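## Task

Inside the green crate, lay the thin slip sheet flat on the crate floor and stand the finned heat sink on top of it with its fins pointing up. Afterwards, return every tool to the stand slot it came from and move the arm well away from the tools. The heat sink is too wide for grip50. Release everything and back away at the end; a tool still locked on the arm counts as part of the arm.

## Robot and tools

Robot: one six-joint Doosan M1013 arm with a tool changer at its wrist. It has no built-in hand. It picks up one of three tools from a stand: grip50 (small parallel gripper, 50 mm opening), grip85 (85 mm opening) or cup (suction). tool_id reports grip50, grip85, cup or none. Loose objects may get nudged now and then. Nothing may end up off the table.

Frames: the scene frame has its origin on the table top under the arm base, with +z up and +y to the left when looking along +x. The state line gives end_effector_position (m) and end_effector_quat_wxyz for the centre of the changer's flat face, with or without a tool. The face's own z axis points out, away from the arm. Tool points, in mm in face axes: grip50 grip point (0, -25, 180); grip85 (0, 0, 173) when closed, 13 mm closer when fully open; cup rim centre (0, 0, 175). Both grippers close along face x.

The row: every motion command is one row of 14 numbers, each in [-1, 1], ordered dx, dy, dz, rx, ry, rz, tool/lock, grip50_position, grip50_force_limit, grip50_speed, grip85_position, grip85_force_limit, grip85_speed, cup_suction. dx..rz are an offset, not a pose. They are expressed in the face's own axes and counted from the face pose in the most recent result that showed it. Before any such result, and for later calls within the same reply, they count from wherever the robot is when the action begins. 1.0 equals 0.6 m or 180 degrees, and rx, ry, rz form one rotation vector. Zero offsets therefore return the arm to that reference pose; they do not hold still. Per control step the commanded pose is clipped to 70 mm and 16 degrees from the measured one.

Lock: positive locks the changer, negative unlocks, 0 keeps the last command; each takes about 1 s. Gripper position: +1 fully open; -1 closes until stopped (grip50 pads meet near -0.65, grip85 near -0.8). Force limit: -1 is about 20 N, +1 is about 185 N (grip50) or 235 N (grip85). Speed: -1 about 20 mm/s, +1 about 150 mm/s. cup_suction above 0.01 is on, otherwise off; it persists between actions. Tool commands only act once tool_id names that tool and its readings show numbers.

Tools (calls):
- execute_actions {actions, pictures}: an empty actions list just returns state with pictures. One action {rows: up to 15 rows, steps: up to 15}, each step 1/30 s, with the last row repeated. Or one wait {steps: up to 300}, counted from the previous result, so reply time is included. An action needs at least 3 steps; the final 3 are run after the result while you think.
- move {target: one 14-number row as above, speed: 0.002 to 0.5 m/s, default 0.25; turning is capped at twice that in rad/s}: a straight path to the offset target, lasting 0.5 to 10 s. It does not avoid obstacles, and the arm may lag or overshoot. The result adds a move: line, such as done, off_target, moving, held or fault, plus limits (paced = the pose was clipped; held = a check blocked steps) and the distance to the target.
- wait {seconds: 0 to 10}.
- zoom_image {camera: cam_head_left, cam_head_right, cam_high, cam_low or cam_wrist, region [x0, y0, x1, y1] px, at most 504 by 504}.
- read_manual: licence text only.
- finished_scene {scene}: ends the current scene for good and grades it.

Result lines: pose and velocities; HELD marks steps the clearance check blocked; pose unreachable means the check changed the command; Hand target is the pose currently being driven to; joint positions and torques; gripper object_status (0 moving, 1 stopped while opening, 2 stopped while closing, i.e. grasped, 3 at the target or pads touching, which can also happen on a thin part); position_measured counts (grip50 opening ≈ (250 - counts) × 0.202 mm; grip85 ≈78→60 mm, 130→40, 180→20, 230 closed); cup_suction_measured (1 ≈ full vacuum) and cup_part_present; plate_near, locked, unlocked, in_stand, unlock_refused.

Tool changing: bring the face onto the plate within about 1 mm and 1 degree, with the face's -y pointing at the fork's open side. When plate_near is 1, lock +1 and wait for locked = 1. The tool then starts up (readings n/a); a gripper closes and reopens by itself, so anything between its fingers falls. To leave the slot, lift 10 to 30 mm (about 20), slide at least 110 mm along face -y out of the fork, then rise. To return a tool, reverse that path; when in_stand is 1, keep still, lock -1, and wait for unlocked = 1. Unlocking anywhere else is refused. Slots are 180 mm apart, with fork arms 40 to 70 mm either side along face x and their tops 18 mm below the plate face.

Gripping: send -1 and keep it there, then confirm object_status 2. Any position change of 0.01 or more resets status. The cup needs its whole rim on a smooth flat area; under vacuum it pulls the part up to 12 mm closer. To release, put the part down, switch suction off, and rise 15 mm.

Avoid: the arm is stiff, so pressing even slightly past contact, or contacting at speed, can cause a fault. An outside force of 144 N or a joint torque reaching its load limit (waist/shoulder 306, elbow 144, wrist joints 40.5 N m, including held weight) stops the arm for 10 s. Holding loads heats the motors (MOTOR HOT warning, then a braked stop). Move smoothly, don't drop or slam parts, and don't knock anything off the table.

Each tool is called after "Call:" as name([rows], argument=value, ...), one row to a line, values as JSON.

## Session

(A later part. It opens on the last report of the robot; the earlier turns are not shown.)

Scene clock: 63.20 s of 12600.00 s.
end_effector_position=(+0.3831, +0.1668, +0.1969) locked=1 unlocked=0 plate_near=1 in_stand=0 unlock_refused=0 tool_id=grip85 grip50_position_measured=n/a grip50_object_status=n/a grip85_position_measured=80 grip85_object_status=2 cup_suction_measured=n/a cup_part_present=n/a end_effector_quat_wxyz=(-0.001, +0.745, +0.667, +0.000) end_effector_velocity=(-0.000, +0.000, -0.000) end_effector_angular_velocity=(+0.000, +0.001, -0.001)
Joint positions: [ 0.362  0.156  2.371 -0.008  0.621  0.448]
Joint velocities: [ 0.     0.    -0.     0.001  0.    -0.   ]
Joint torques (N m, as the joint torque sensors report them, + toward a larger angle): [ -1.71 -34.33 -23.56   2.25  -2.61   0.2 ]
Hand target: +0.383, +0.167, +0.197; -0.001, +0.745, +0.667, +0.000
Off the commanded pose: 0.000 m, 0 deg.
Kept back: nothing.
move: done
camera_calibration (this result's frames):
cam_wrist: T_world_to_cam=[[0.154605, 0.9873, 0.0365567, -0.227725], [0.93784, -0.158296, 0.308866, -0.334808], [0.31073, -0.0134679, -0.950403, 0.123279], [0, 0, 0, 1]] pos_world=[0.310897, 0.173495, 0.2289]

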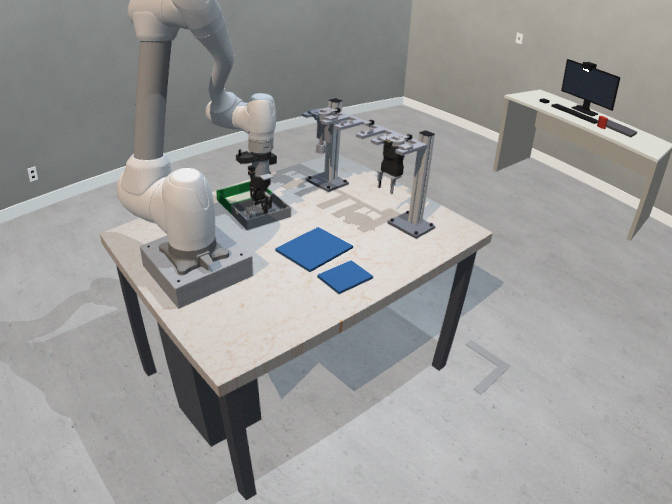

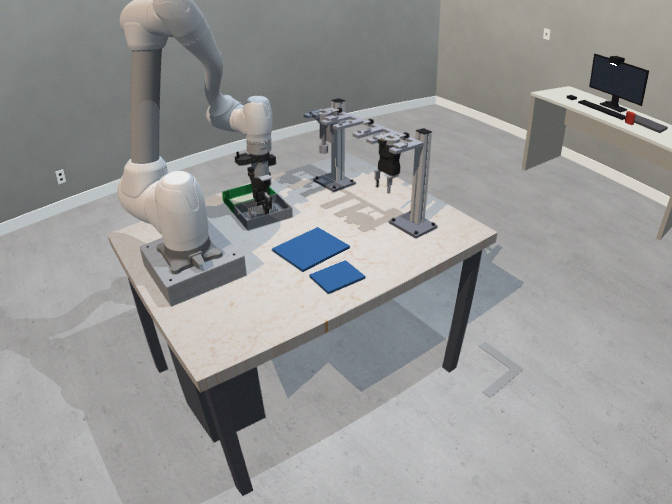

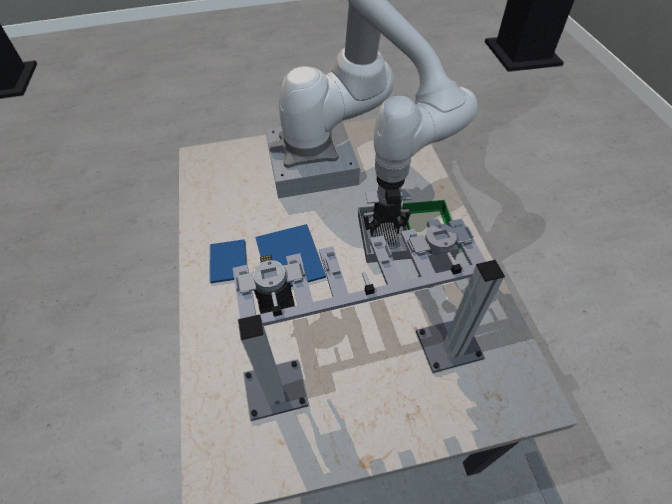

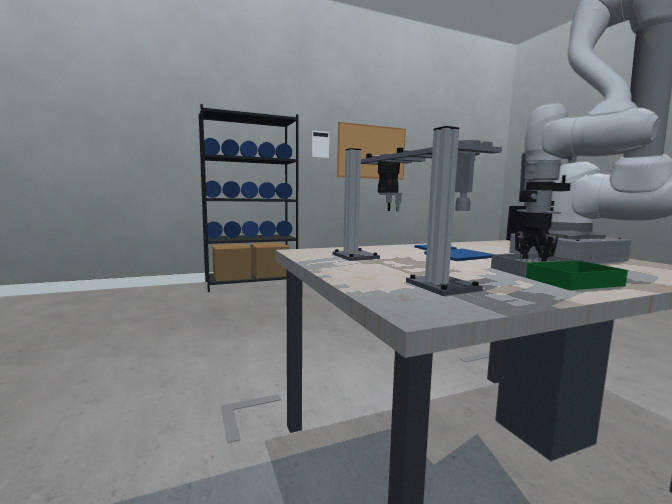

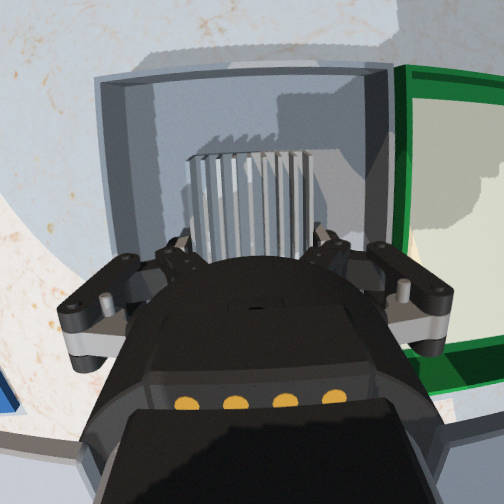

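Call:
move(target=[0,0,-0.1,0,0,0,0,1,0,0,-1,-0.5,-0.6,0], speed=0.15)

Call:
move(target=[0.2377,0,0,0,0,0,0,1,0,0,-1,-0.5,-0.6,0], speed=0.2)

Scene clock: 64.20 s of 12600.00 s.
end_effector_position=(+0.3832, +0.1668, +0.2570) locked=1 unlocked=0 plate_near=1 in_stand=0 unlock_refused=0 tool_id=grip85 grip50_position_measured=n/a grip50_object_status=n/a grip85_position_measured=80 grip85_object_status=2 cup_suction_measured=n/a cup_part_present=n/a end_effector_quat_wxyz=(-0.001, +0.745, +0.667, +0.000) end_effector_velocity=(+0.001, +0.000, +0.001) end_effector_angular_velocity=(+0.000, -0.003, +0.001)
Joint positions: [ 0.363  0.052  2.325 -0.007  0.771  0.447]
Joint velocities: [ 0.    -0.001 -0.001 -0.001 -0.001 -0.   ]
Joint torques (N m, as the joint torque sensors report them, + toward a larger angle): [ -1.48 -47.21 -40.49   2.93  -0.5    0.  ]
Hand target: +0.383, +0.167, +0.257; -0.000, +0.745, +0.667, +0.000
Off the commanded pose: 0.000 m, 0 deg.
Kept back: nothing.
move: done
camera_calibration (this result's frames):
cam_wrist: T_world_to_cam=[[0.154666, 0.987292, 0.0364997, -0.22989], [0.937851, -0.158338, 0.308812, -0.353437], [0.310667, -0.0135316, -0.950422, 0.180365], [0, 0, 0, 1]] pos_world=[0.310994, 0.173447, 0.288959]

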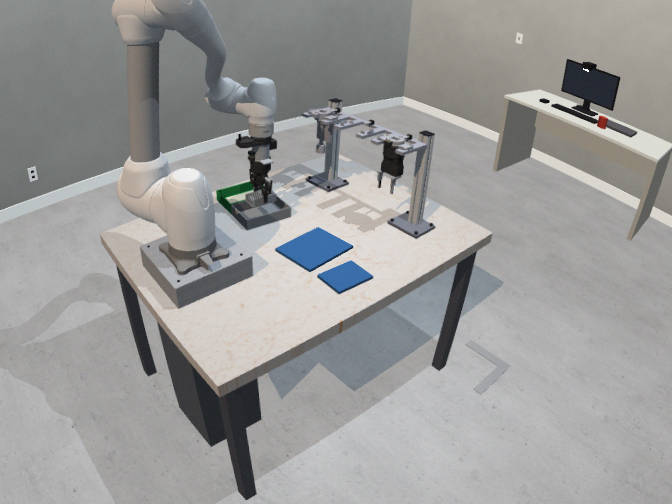

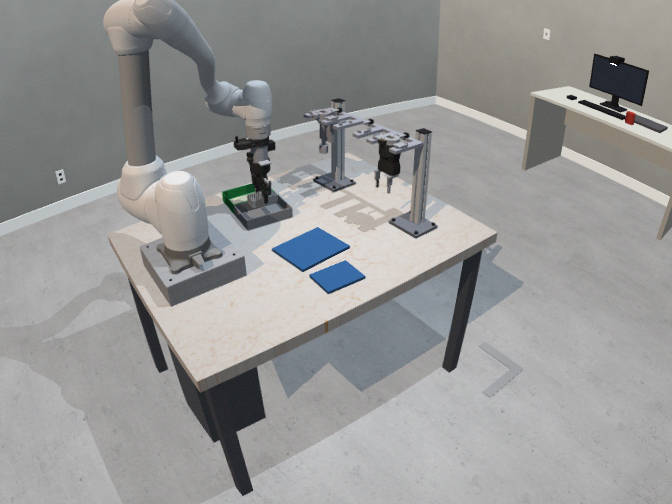

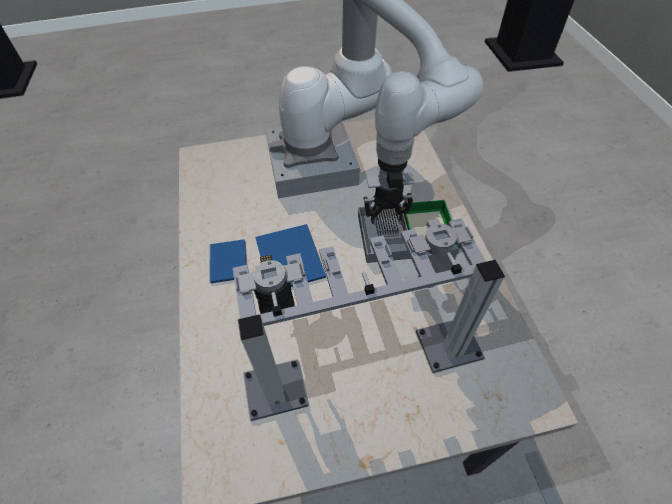

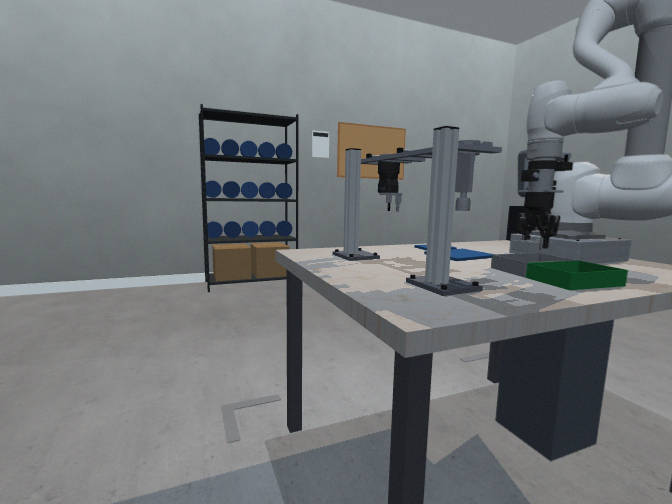

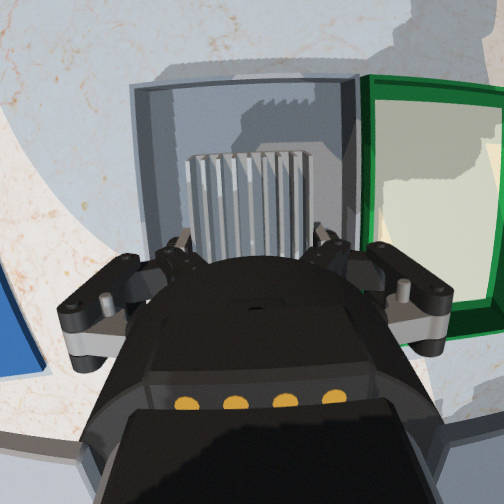

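Scene clock: 65.27 s of 12600.00 s.
end_effector_position=(+0.3988, +0.3087, +0.2570) locked=1 unlocked=0 plate_near=1 in_stand=0 unlock_refused=0 tool_id=grip85 grip50_position_measured=n/a grip50_object_status=n/a grip85_position_measured=80 grip85_object_status=2 cup_suction_measured=n/a cup_part_present=n/a end_effector_quat_wxyz=(-0.001, +0.745, +0.667, +0.000) end_effector_velocity=(-0.001, -0.001, -0.001) end_effector_angular_velocity=(-0.001, +0.002, +0.000)
Joint positions: [ 0.623  0.18   2.177 -0.003  0.792  0.705]
Joint velocities: [ 0.     0.     0.002 -0.    -0.     0.   ]
Joint torques (N m, as the joint torque sensors report them, + toward a larger angle): [ -2.51 -60.69 -41.52   2.95  -0.43   0.24]
Hand target: +0.399, +0.309, +0.257; -0.001, +0.745, +0.667, +0.000
Off the commanded pose: 0.000 m, 0 deg.
Kept back: nothing.
move: done
camera_calibration (this result's frames):
cam_wrist: T_world_to_cam=[[0.154714, 0.987266, 0.0370005, -0.372601], [0.937918, -0.158543, 0.308503, -0.345442], [0.31044, -0.0130262, -0.950504, 0.177394], [0, 0, 0, 1]] pos_world=[0.326573, 0.3154, 0.28897]

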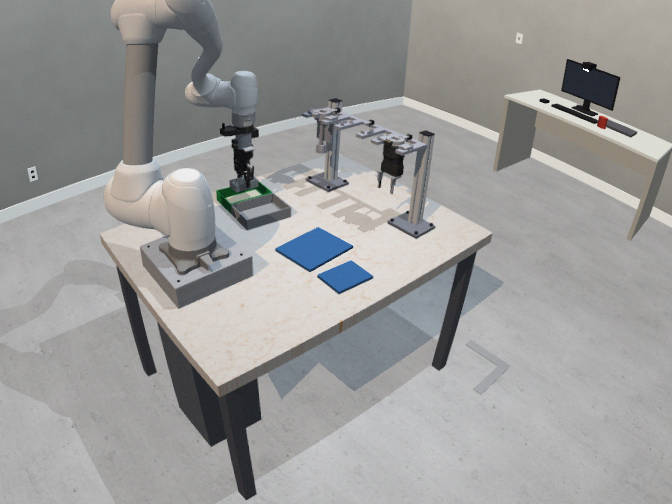

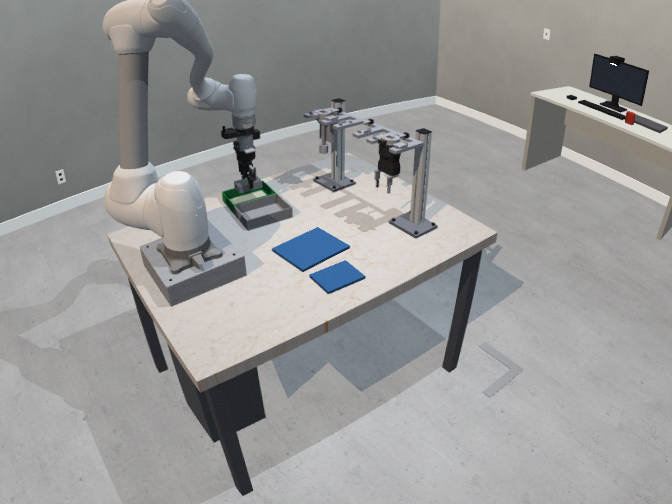

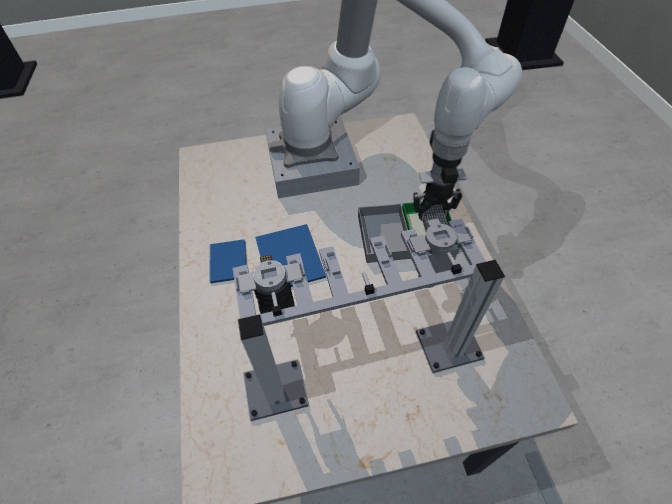

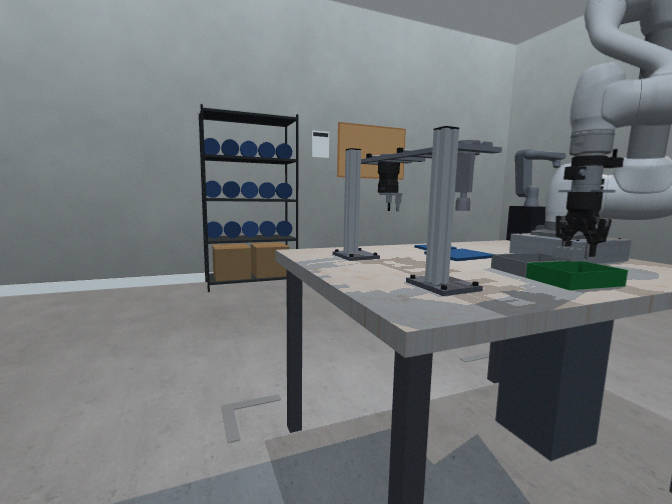

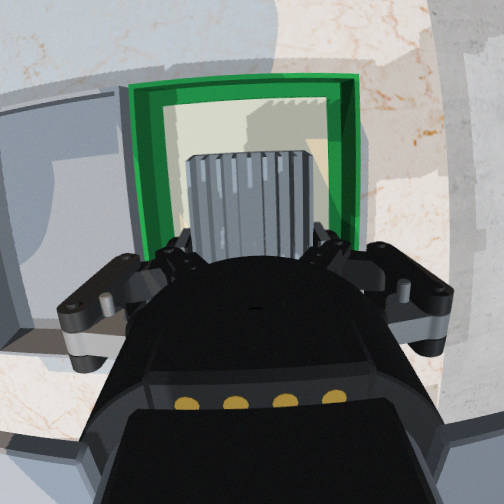

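Descend to 0.2015.

Call:
move(target=[0,0,0.0925,0,0,0,0,1,0,0,-1,-0.5,-0.6,0], speed=0.08)

Call:
execute_actions([
  {"rows":[[0,0,0.0005,0,0,0,0,1,0,0,-1,-0.5,-0.6,0],[0,0,0.001,0,0,0,0,1,0,0,-1,-0.5,-0.6,0],[0,0,0.0015,0,0,0,0,1,0,0,-1,-0.5,-0.6,0],[0,0,0.002,0,0,0,0,1,0,0,-1,-0.5,-0.6,0]],"steps":10},
])

Scene clock: 66.47 s of 12600.00 s.
end_effector_position=(+0.3987, +0.3088, +0.2014) locked=1 unlocked=0 plate_near=1 in_stand=0 unlock_refused=0 tool_id=grip85 grip50_position_measured=n/a grip50_object_status=n/a grip85_position_measured=80 grip85_object_status=2 cup_suction_measured=n/a cup_part_present=n/a end_effector_quat_wxyz=(-0.001, +0.745, +0.667, +0.000) end_effector_velocity=(-0.001, -0.001, -0.001) end_effector_angular_velocity=(-0.001, +0.002, +0.000)
Joint positions: [ 0.623  0.262  2.215 -0.004  0.672  0.705]
Joint velocities: [-0.     0.001  0.001 -0.     0.     0.   ]
Joint torques (N m, as the joint torque sensors report them, + toward a larger angle): [ -2.49 -65.15 -35.71   2.51  -0.76  -0.04]
Hand target: +0.399, +0.309, +0.201; -0.001, +0.745, +0.667, +0.000
Off the commanded pose: 0.000 m, 0 deg.
Kept back: nothing.
move: done
camera_calibration (this result's frames):
cam_wrist: T_world_to_cam=[[0.15466, 0.987273, 0.0370562, -0.370581], [0.937913, -0.158508, 0.308536, -0.328213], [0.310483, -0.0129626, -0.950491, 0.124602], [0, 0, 0, 1]] pos_world=[0.326463, 0.315456, 0.233431]

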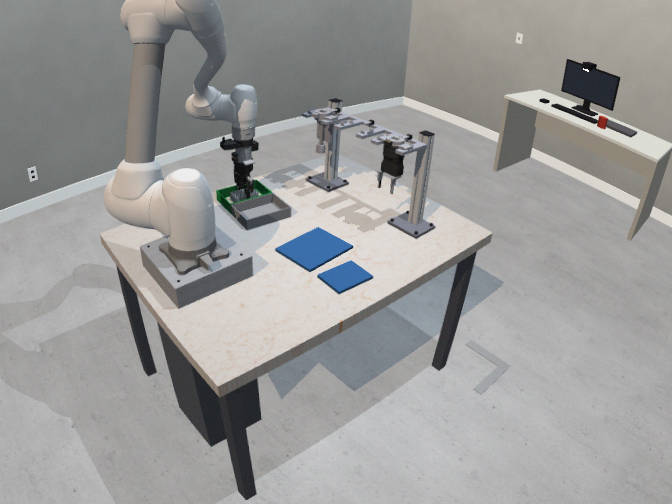

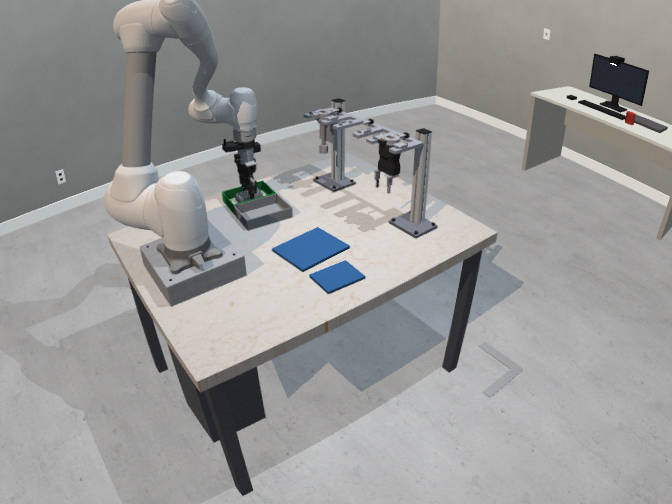

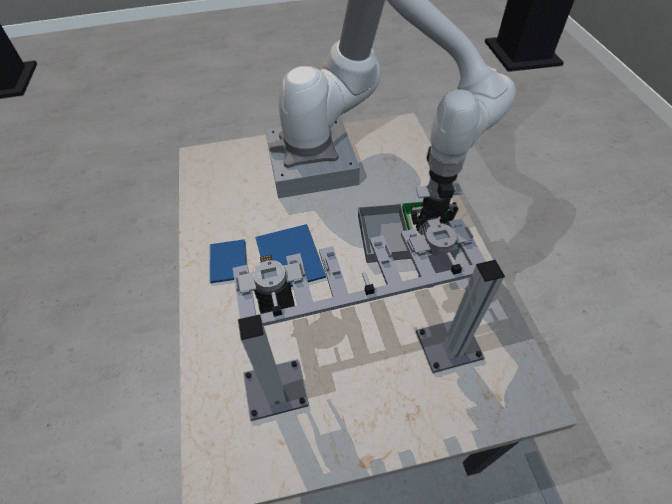

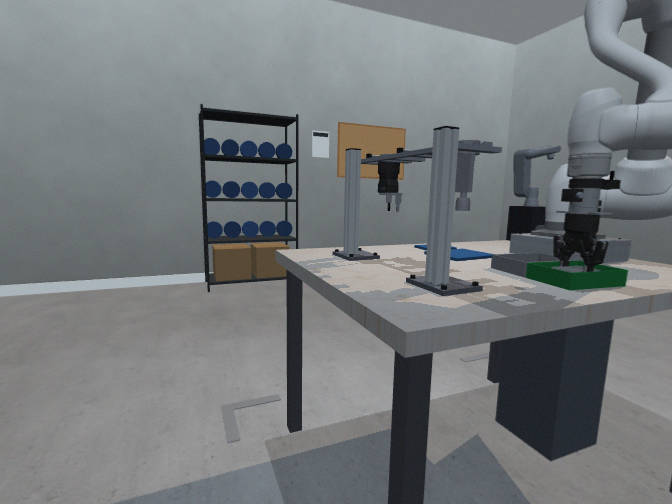

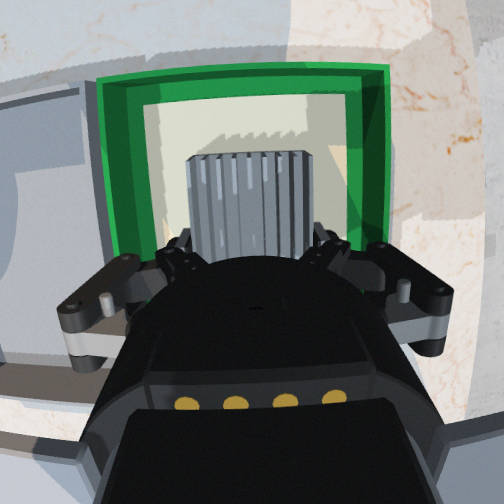

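Scene clock: 66.70 s of 12600.00 s.
end_effector_position=(+0.3987, +0.3088, +0.2003) locked=1 unlocked=0 plate_near=1 in_stand=0 unlock_refused=0 tool_id=grip85 grip50_position_measured=n/a grip50_object_status=n/a grip85_position_measured=80 grip85_object_status=2 cup_suction_measured=n/a cup_part_present=n/a end_effector_quat_wxyz=(-0.001, +0.745, +0.667, +0.000) end_effector_velocity=(-0.000, -0.000, -0.000) end_effector_angular_velocity=(-0.000, +0.000, +0.000)
Joint positions: [ 0.623  0.264  2.215 -0.004  0.67   0.705]
Joint velocities: [ 0.     0.001  0.    -0.    -0.     0.   ]
Joint torques (N m, as the joint torque sensors report them, + toward a larger angle): [ -1.89 -65.79 -36.24   2.61  -0.41  -0.13]
Steps of this call (steps 1 to 7: the first 7 steps of this action). Readings (end_effector_position | what the end effector reports):
1: (+0.3987, +0.3088, +0.2014) | locked=1 unlocked=0 plate_near=1 in_stand=0 unlock_refused=0 tool_id=grip85 grip50_position_measured=n/a grip50_object_status=n/a grip85_position_measured=80 grip85_object_status=2 cup_suction_measured=n/a cup_part_present=n/a
2: (+0.3987, +0.3088, +0.2012) | locked=1 unlocked=0 plate_near=1 in_stand=0 unlock_refused=0 tool_id=grip85 grip50_position_measured=n/a grip50_object_status=n/a grip85_position_measured=80 grip85_object_status=2 cup_suction_measured=n/a cup_part_present=n/a
4: (+0.3987, +0.3088, +0.2007) | locked=1 unlocked=0 plate_near=1 in_stand=0 unlock_refused=0 tool_id=grip85 grip50_position_measured=n/a grip50_object_status=n/a grip85_position_measured=80 grip85_object_status=2 cup_suction_measured=n/a cup_part_present=n/a
7: the state above

Call:
execute_actions([
  {"rows":[[0,0,0.0005,0,0,0,0,1,0,0,-1,-0.5,-0.6,0],[0,0,0.001,0,0,0,0,1,0,0,-1,-0.5,-0.6,0],[0,0,0.0015,0,0,0,0,1,0,0,-1,-0.5,-0.6,0]],"steps":9},
])

Scene clock: 67.00 s of 12600.00 s.
end_effector_position=(+0.3987, +0.3088, +0.1994) locked=1 unlocked=0 plate_near=1 in_stand=0 unlock_refused=0 tool_id=grip85 grip50_position_measured=n/a grip50_object_status=n/a grip85_position_measured=80 grip85_object_status=2 cup_suction_measured=n/a cup_part_present=n/a end_effector_quat_wxyz=(-0.001, +0.745, +0.667, +0.000) end_effector_velocity=(-0.000, -0.000, -0.001) end_effector_angular_velocity=(-0.000, +0.000, -0.000)
Joint positions: [ 0.623  0.265  2.216 -0.004  0.668  0.705]
Joint velocities: [-0.     0.001  0.001 -0.    -0.001  0.   ]
Joint torques (N m, as the joint torque sensors report them, + toward a larger angle): [ -1.87 -66.45 -35.94   2.52  -0.75  -0.08]
Off your previous action's commanded pose: 0.000 m, 0 deg at its last step (step 3 of this call).
Steps of this call (steps 1 to 3: the last 3 steps of your previous action; steps 4 to 9: the first 6 steps of this action). Readings (end_effector_position | what the end effector reports):
4: (+0.3987, +0.3088, +0.2002) | locked=1 unlocked=0 plate_near=1 in_stand=0 unlock_refused=0 tool_id=grip85 grip50_position_measured=n/a grip50_object_status=n/a grip85_position_measured=80 grip85_object_status=2 cup_suction_measured=n/a cup_part_present=n/a
5: (+0.3987, +0.3088, +0.2000) | locked=1 unlocked=0 plate_near=1 in_stand=0 unlock_refused=0 tool_id=grip85 grip50_position_measured=n/a grip50_object_status=n/a grip85_position_measured=80 grip85_object_status=2 cup_suction_measured=n/a cup_part_present=n/a
7: (+0.3987, +0.3088, +0.1995) | locked=1 unlocked=0 plate_near=1 in_stand=0 unlock_refused=0 tool_id=grip85 grip50_position_measured=n/a grip50_object_status=n/a grip85_position_measured=80 grip85_object_status=2 cup_suction_measured=n/a cup_part_present=n/a
9: the state above

Call:
execute_actions([
  {"rows":[[0,0,0.0005,0,0,0,0,1,0,0,-1,-0.5,-0.6,0],[0,0,0.001,0,0,0,0,1,0,0,-1,-0.5,-0.6,0],[0,0,0.0013,0,0,0,0,1,0,0,-1,-0.5,-0.6,0]],"steps":9},
])

Scene clock: 67.30 s of 12600.00 s.
end_effector_position=(+0.3987, +0.3088, +0.1988) locked=1 unlocked=0 plate_near=1 in_stand=0 unlock_refused=0 tool_id=grip85 grip50_position_measured=n/a grip50_object_status=n/a grip85_position_measured=80 grip85_object_status=2 cup_suction_measured=n/a cup_part_present=n/a end_effector_quat_wxyz=(-0.001, +0.745, +0.667, +0.000) end_effector_velocity=(-0.000, +0.000, -0.001) end_effector_angular_velocity=(+0.000, -0.000, -0.000)
Joint positions: [ 0.623  0.266  2.216 -0.004  0.667  0.705]
Joint velocities: [ 0.     0.001  0.001  0.    -0.003  0.   ]
Joint torques (N m, as the joint torque sensors report them, + toward a larger angle): [ -3.3  -26.15 -22.72   2.14  -8.21  -0.13]
Off your previous action's commanded pose: 0.000 m, 0 deg at its last step (step 3 of this call).
Steps of this call (steps 1 to 3: the last 3 steps of your previous action; steps 4 to 9: the first 6 steps of this action). Readings (end_effector_position | what the end effector reports):
4: (+0.3987, +0.3088, +0.1993) | locked=1 unlocked=0 plate_near=1 in_stand=0 unlock_refused=0 tool_id=grip85 grip50_position_measured=n/a grip50_object_status=n/a grip85_position_measured=80 grip85_object_status=2 cup_suction_measured=n/a cup_part_present=n/a
5: (+0.3987, +0.3088, +0.1992) | locked=1 unlocked=0 plate_near=1 in_stand=0 unlock_refused=0 tool_id=grip85 grip50_position_measured=n/a grip50_object_status=n/a grip85_position_measured=80 grip85_object_status=2 cup_suction_measured=n/a cup_part_present=n/a
7: (+0.3987, +0.3088, +0.1989) | locked=1 unlocked=0 plate_near=1 in_stand=0 unlock_refused=0 tool_id=grip85 grip50_position_measured=n/a grip50_object_status=n/a grip85_position_measured=80 grip85_object_status=2 cup_suction_measured=n/a cup_part_present=n/a
9: the state above

Call:
move(target=[0,0,-0.0008,0,0,0,0,1,0,0,0.7,-0.5,0,0])

Call:
move(target=[0,0,-0.09,0,0,0,0,1,0,0,0.7,-0.5,0,0], speed=0.2)

Scene clock: 68.23 s of 12600.00 s.
end_effector_position=(+0.3987, +0.3088, +0.1993) locked=1 unlocked=0 plate_near=1 in_stand=0 unlock_refused=0 tool_id=grip85 grip50_position_measured=n/a grip50_object_status=n/a grip85_position_measured=41 grip85_object_status=3 cup_suction_measured=n/a cup_part_present=n/a end_effector_quat_wxyz=(-0.001, +0.745, +0.667, +0.000) end_effector_velocity=(+0.000, +0.000, +0.000) end_effector_angular_velocity=(+0.000, -0.000, -0.000)
Joint positions: [ 0.623  0.265  2.216 -0.004  0.668  0.705]
Joint velocities: [ 0.    -0.    -0.001  0.     0.001 -0.   ]
Joint torques (N m, as the joint torque sensors report them, + toward a larger angle): [ -3.32 -64.75 -34.33   2.73  -0.44   0.18]
Hand target: +0.399, +0.309, +0.199; -0.001, +0.745, +0.667, +0.000
Off your previous action's commanded pose: 0.000 m, 0 deg at its last step (step 3 of this call).
Off the commanded pose: 0.000 m, 0 deg.
Kept back: nothing.
move: done
camera_calibration (this result's frames):
cam_wrist: T_world_to_cam=[[0.154663, 0.98727, 0.0371048, -0.370559], [0.937886, -0.158525, 0.308609, -0.327612], [0.310562, -0.0129302, -0.950465, 0.122518], [0, 0, 0, 1]] pos_world=[0.326525, 0.315491, 0.231302]

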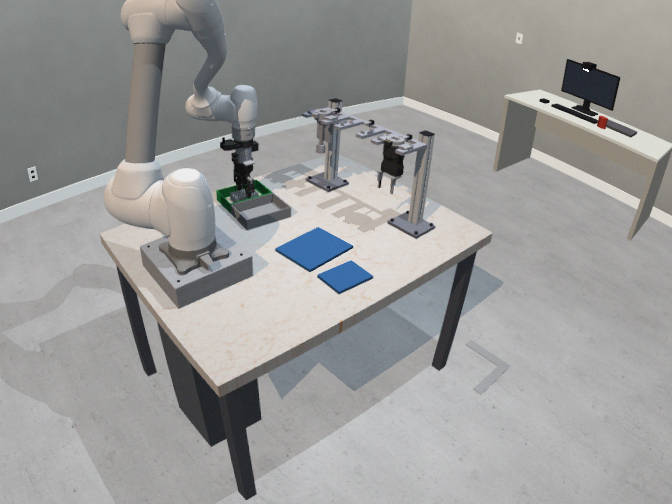

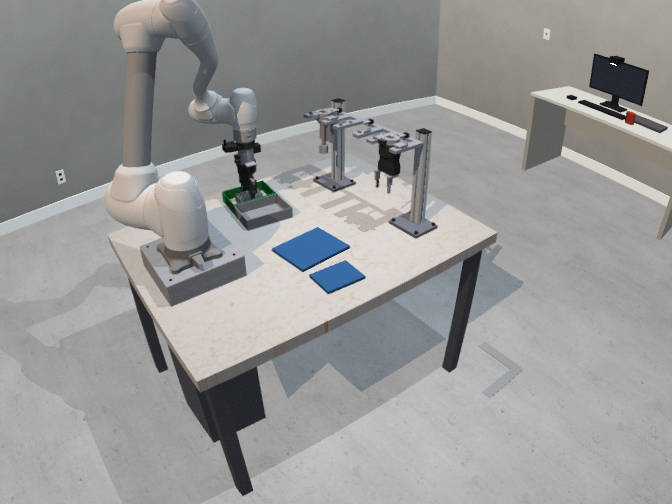

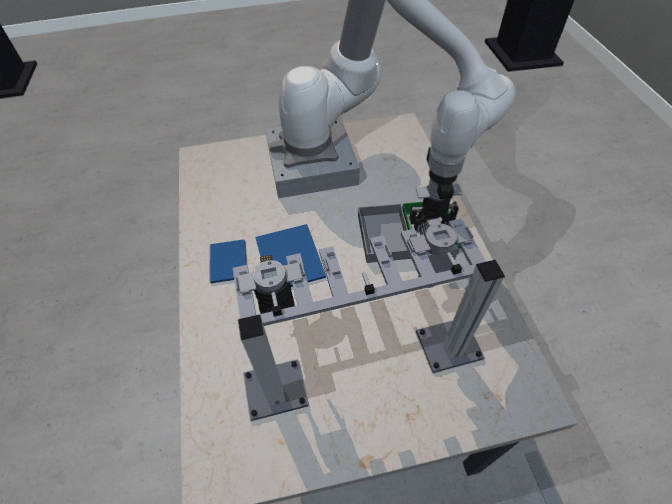

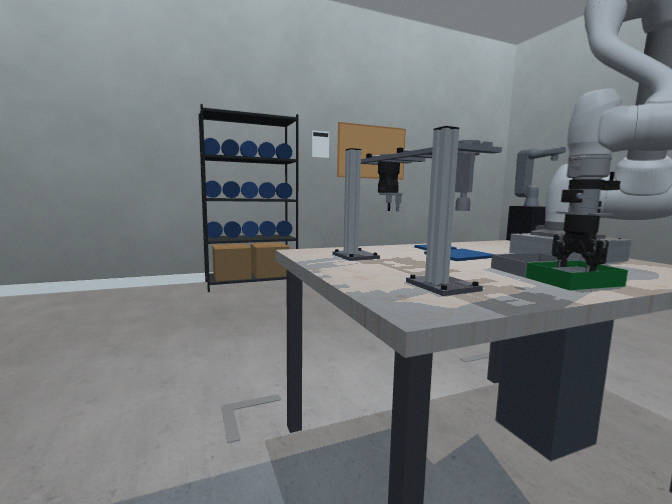

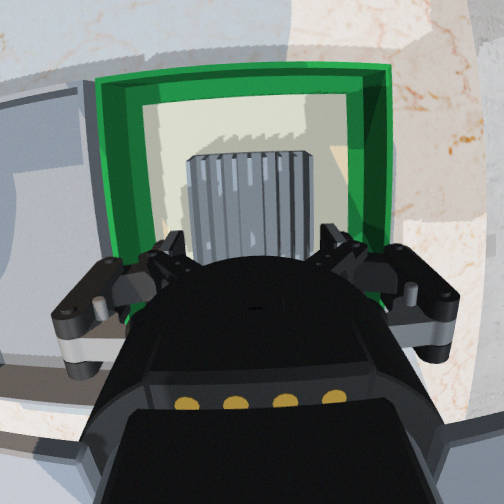

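Scene clock: 68.97 s of 12600.00 s.
end_effector_position=(+0.3988, +0.3088, +0.2533) locked=1 unlocked=0 plate_near=1 in_stand=0 unlock_refused=0 tool_id=grip85 grip50_position_measured=n/a grip50_object_status=n/a grip85_position_measured=41 grip85_object_status=3 cup_suction_measured=n/a cup_part_present=n/a end_effector_quat_wxyz=(-0.001, +0.745, +0.667, +0.000) end_effector_velocity=(+0.000, -0.000, +0.000) end_effector_angular_velocity=(-0.001, -0.001, +0.001)
Joint positions: [ 0.623  0.185  2.18  -0.003  0.784  0.705]
Joint velocities: [ 0.    -0.001 -0.    -0.002  0.001  0.   ]
Joint torques (N m, as the joint torque sensors report them, + toward a larger angle): [ -2.35 -58.27 -39.09   2.88  -0.67  -0.21]
Hand target: +0.399, +0.309, +0.253; -0.001, +0.745, +0.667, +0.000
Off the commanded pose: 0.000 m, 0 deg.
Kept back: nothing.
move: done
camera_calibration (this result's frames):
cam_wrist: T_world_to_cam=[[0.154735, 0.987262, 0.0370384, -0.37252], [0.937893, -0.158573, 0.308564, -0.344367], [0.310507, -0.0130076, -0.950482, 0.173884], [0, 0, 0, 1]] pos_world=[0.326629, 0.315429, 0.285331]

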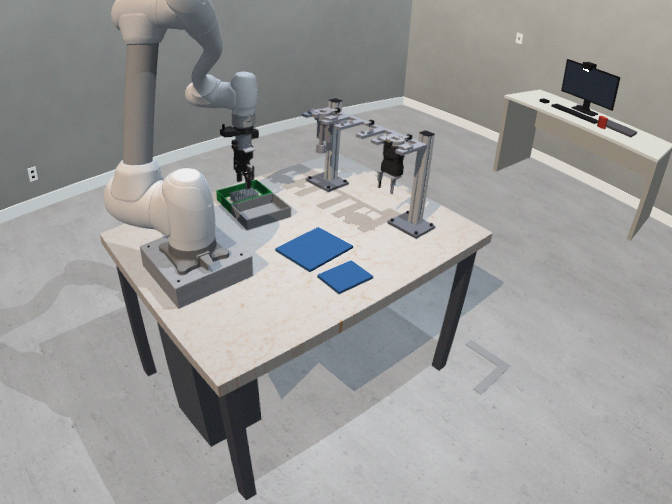

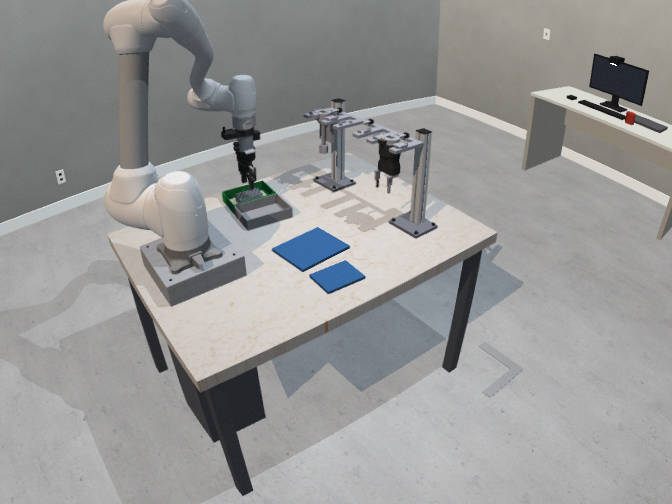

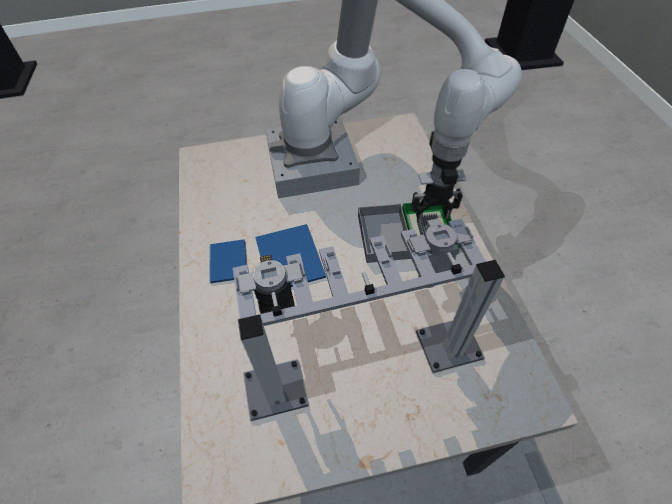

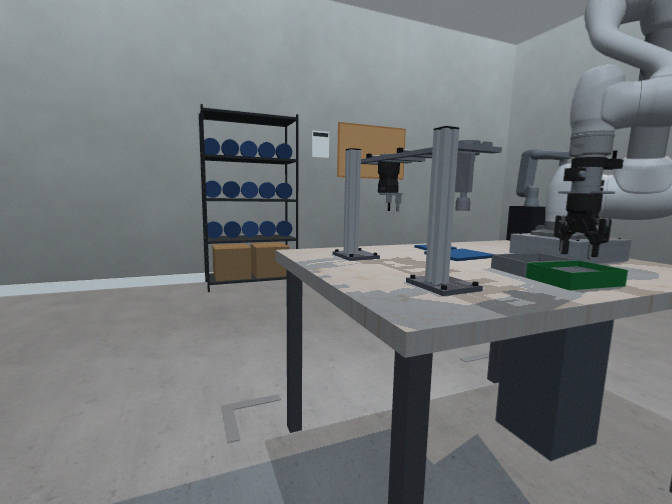

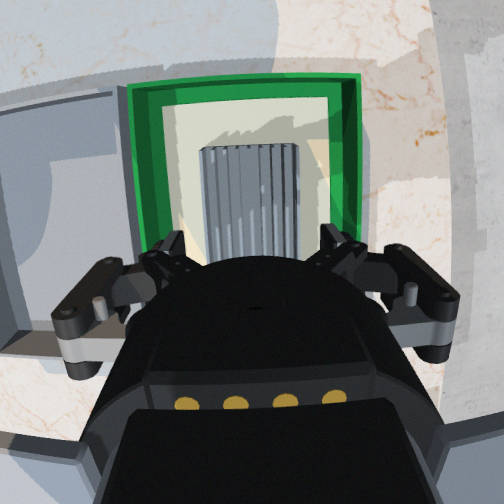

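Call:
move(target=[-0.4922,0.3339,-0.2145,0,0,-0.04396,0,1,0,0,1,-0.5,0,0], speed=0.3)

Scene clock: 70.87 s of 12600.00 s.
end_effector_position=(+0.5657, -0.0075, +0.3816) locked=1 unlocked=0 plate_near=1 in_stand=0 unlock_refused=0 tool_id=grip85 grip50_position_measured=n/a grip50_object_status=n/a grip85_position_measured=3 grip85_object_status=3 cup_suction_measured=n/a cup_part_present=n/a end_effector_quat_wxyz=(-0.000, +0.697, +0.717, -0.000) end_effector_velocity=(-0.001, -0.000, -0.001) end_effector_angular_velocity=(+0.000, +0.002, -0.000)
Joint positions: [-0.037  0.129  1.954 -0.009  1.062 -0.091]
Joint velocities: [-0.     0.     0.001  0.     0.    -0.   ]
Joint torques (N m, as the joint torque sensors report them, + toward a larger angle): [ -0.64 -63.29 -48.85   3.68  -0.37  -0.16]
Hand target: +0.566, -0.008, +0.382; -0.000, +0.697, +0.717, -0.000
Off the commanded pose: 0.001 m, 0 deg.
Kept back: nothing.
move: done
camera_calibration (this result's frames):
cam_wrist: T_world_to_cam=[[0.0173611, 0.999214, 0.0356284, -0.0124885], [0.950675, -0.0275343, 0.308964, -0.597019], [0.309702, 0.0285071, -0.950406, 0.240559], [0, 0, 0, 1]] pos_world=[0.493287, -0.0108174, 0.413531]

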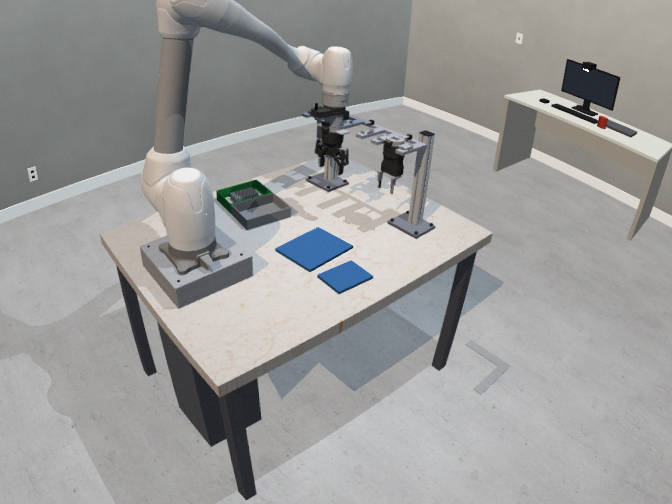

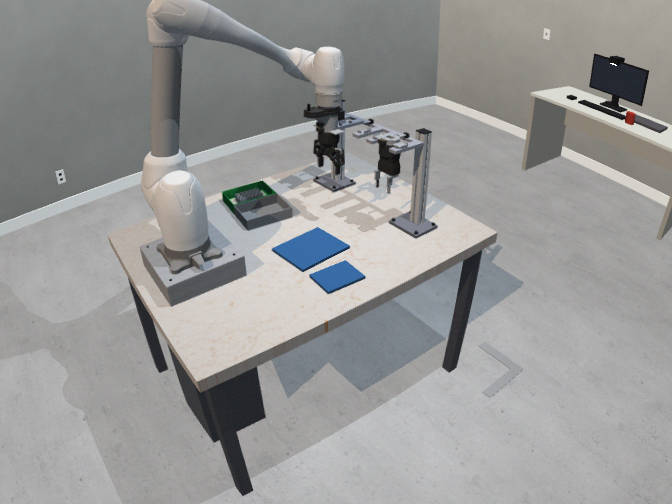

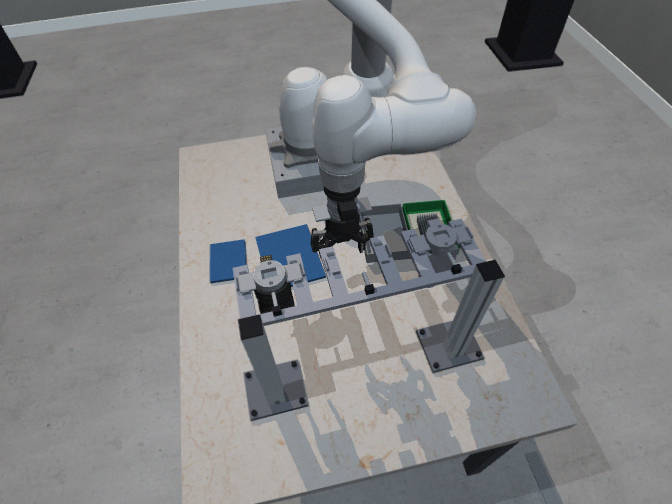

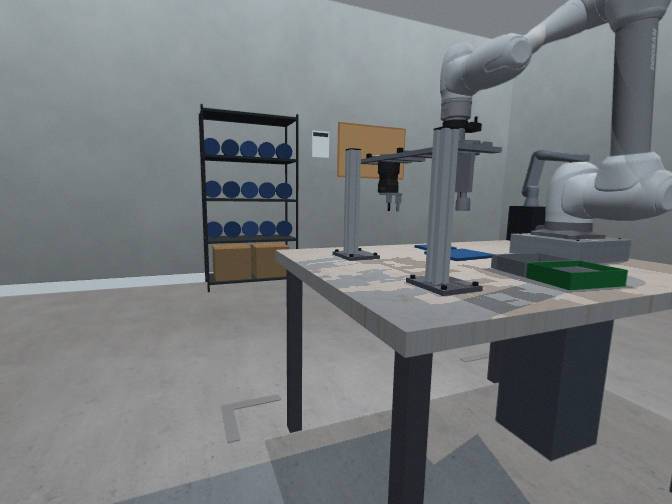

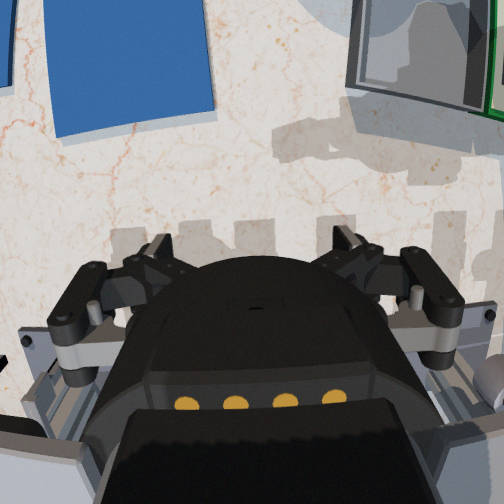

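Call:
move(target=[0.0013,0.1998,0,0,0,0,0,1,0,0,1,-0.5,0,0], speed=0.18)

Scene clock: 72.13 s of 12600.00 s.
end_effector_position=(+0.6855, -0.0034, +0.3812) locked=1 unlocked=0 plate_near=1 in_stand=0 unlock_refused=0 tool_id=grip85 grip50_position_measured=n/a grip50_object_status=n/a grip85_position_measured=3 grip85_object_status=3 cup_suction_measured=n/a cup_part_present=n/a end_effector_quat_wxyz=(-0.000, +0.697, +0.717, -0.000) end_effector_velocity=(+0.001, -0.000, +0.001) end_effector_angular_velocity=(+0.000, -0.002, -0.000)
Joint positions: [-0.02   0.307  1.73  -0.009  1.109 -0.074]
Joint velocities: [-0.     0.001 -0.002  0.    -0.     0.   ]
Joint torques (N m, as the joint torque sensors report them, + toward a larger angle): [ -0.63 -83.7  -49.59   3.65  -0.4    0.11]
Hand target: +0.686, -0.003, +0.381; -0.000, +0.697, +0.717, -0.000
Off the commanded pose: 0.000 m, 0 deg.
Kept back: nothing.
move: done
camera_calibration (this result's frames):
cam_wrist: T_world_to_cam=[[0.0173905, 0.999211, 0.0357065, -0.0187358], [0.950673, -0.0275866, 0.308967, -0.710638], [0.309708, 0.0285721, -0.950402, 0.203028], [0, 0, 0, 1]] pos_world=[0.61303, -0.00668396, 0.413191]

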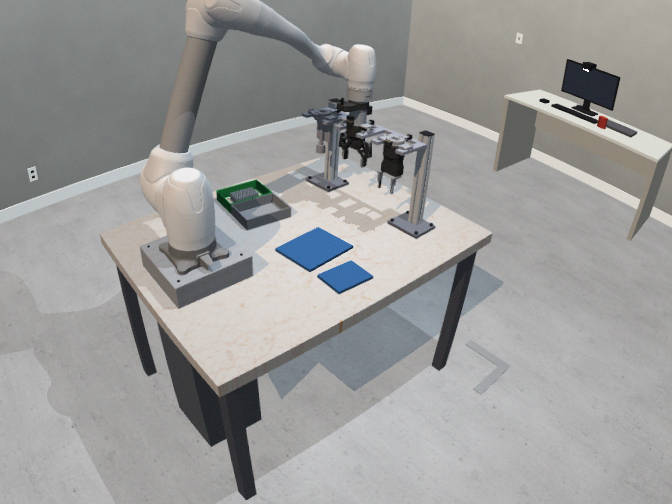

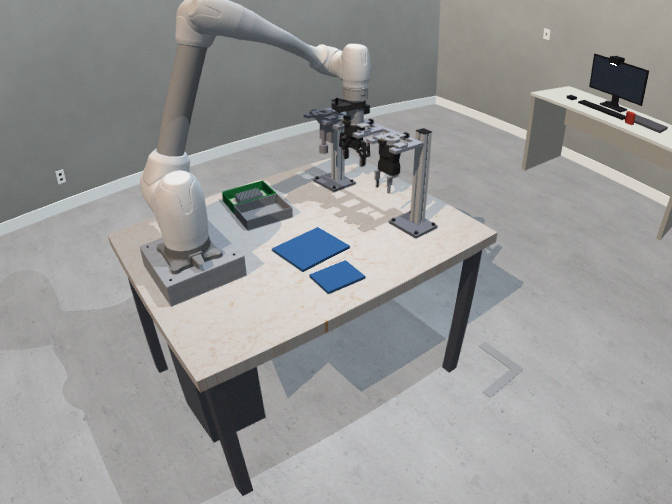

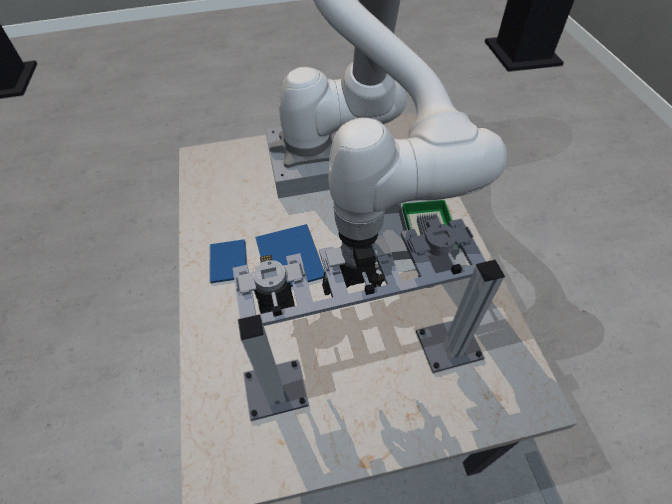

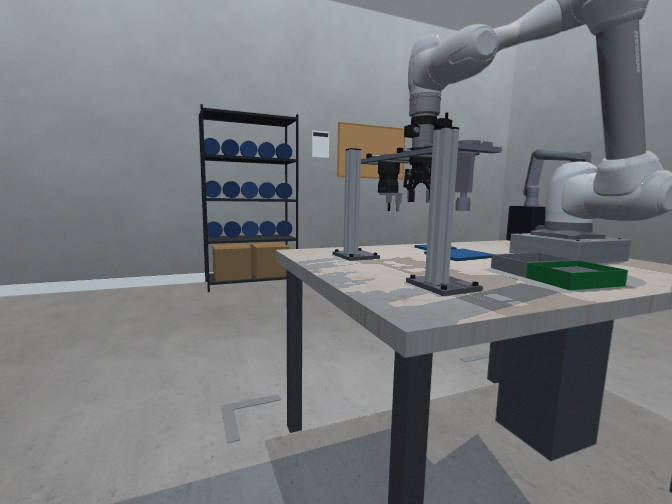

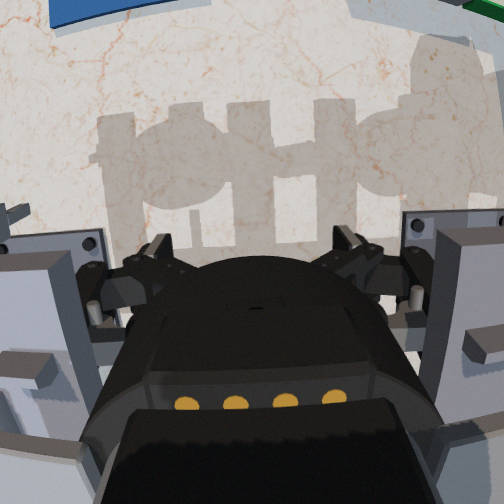

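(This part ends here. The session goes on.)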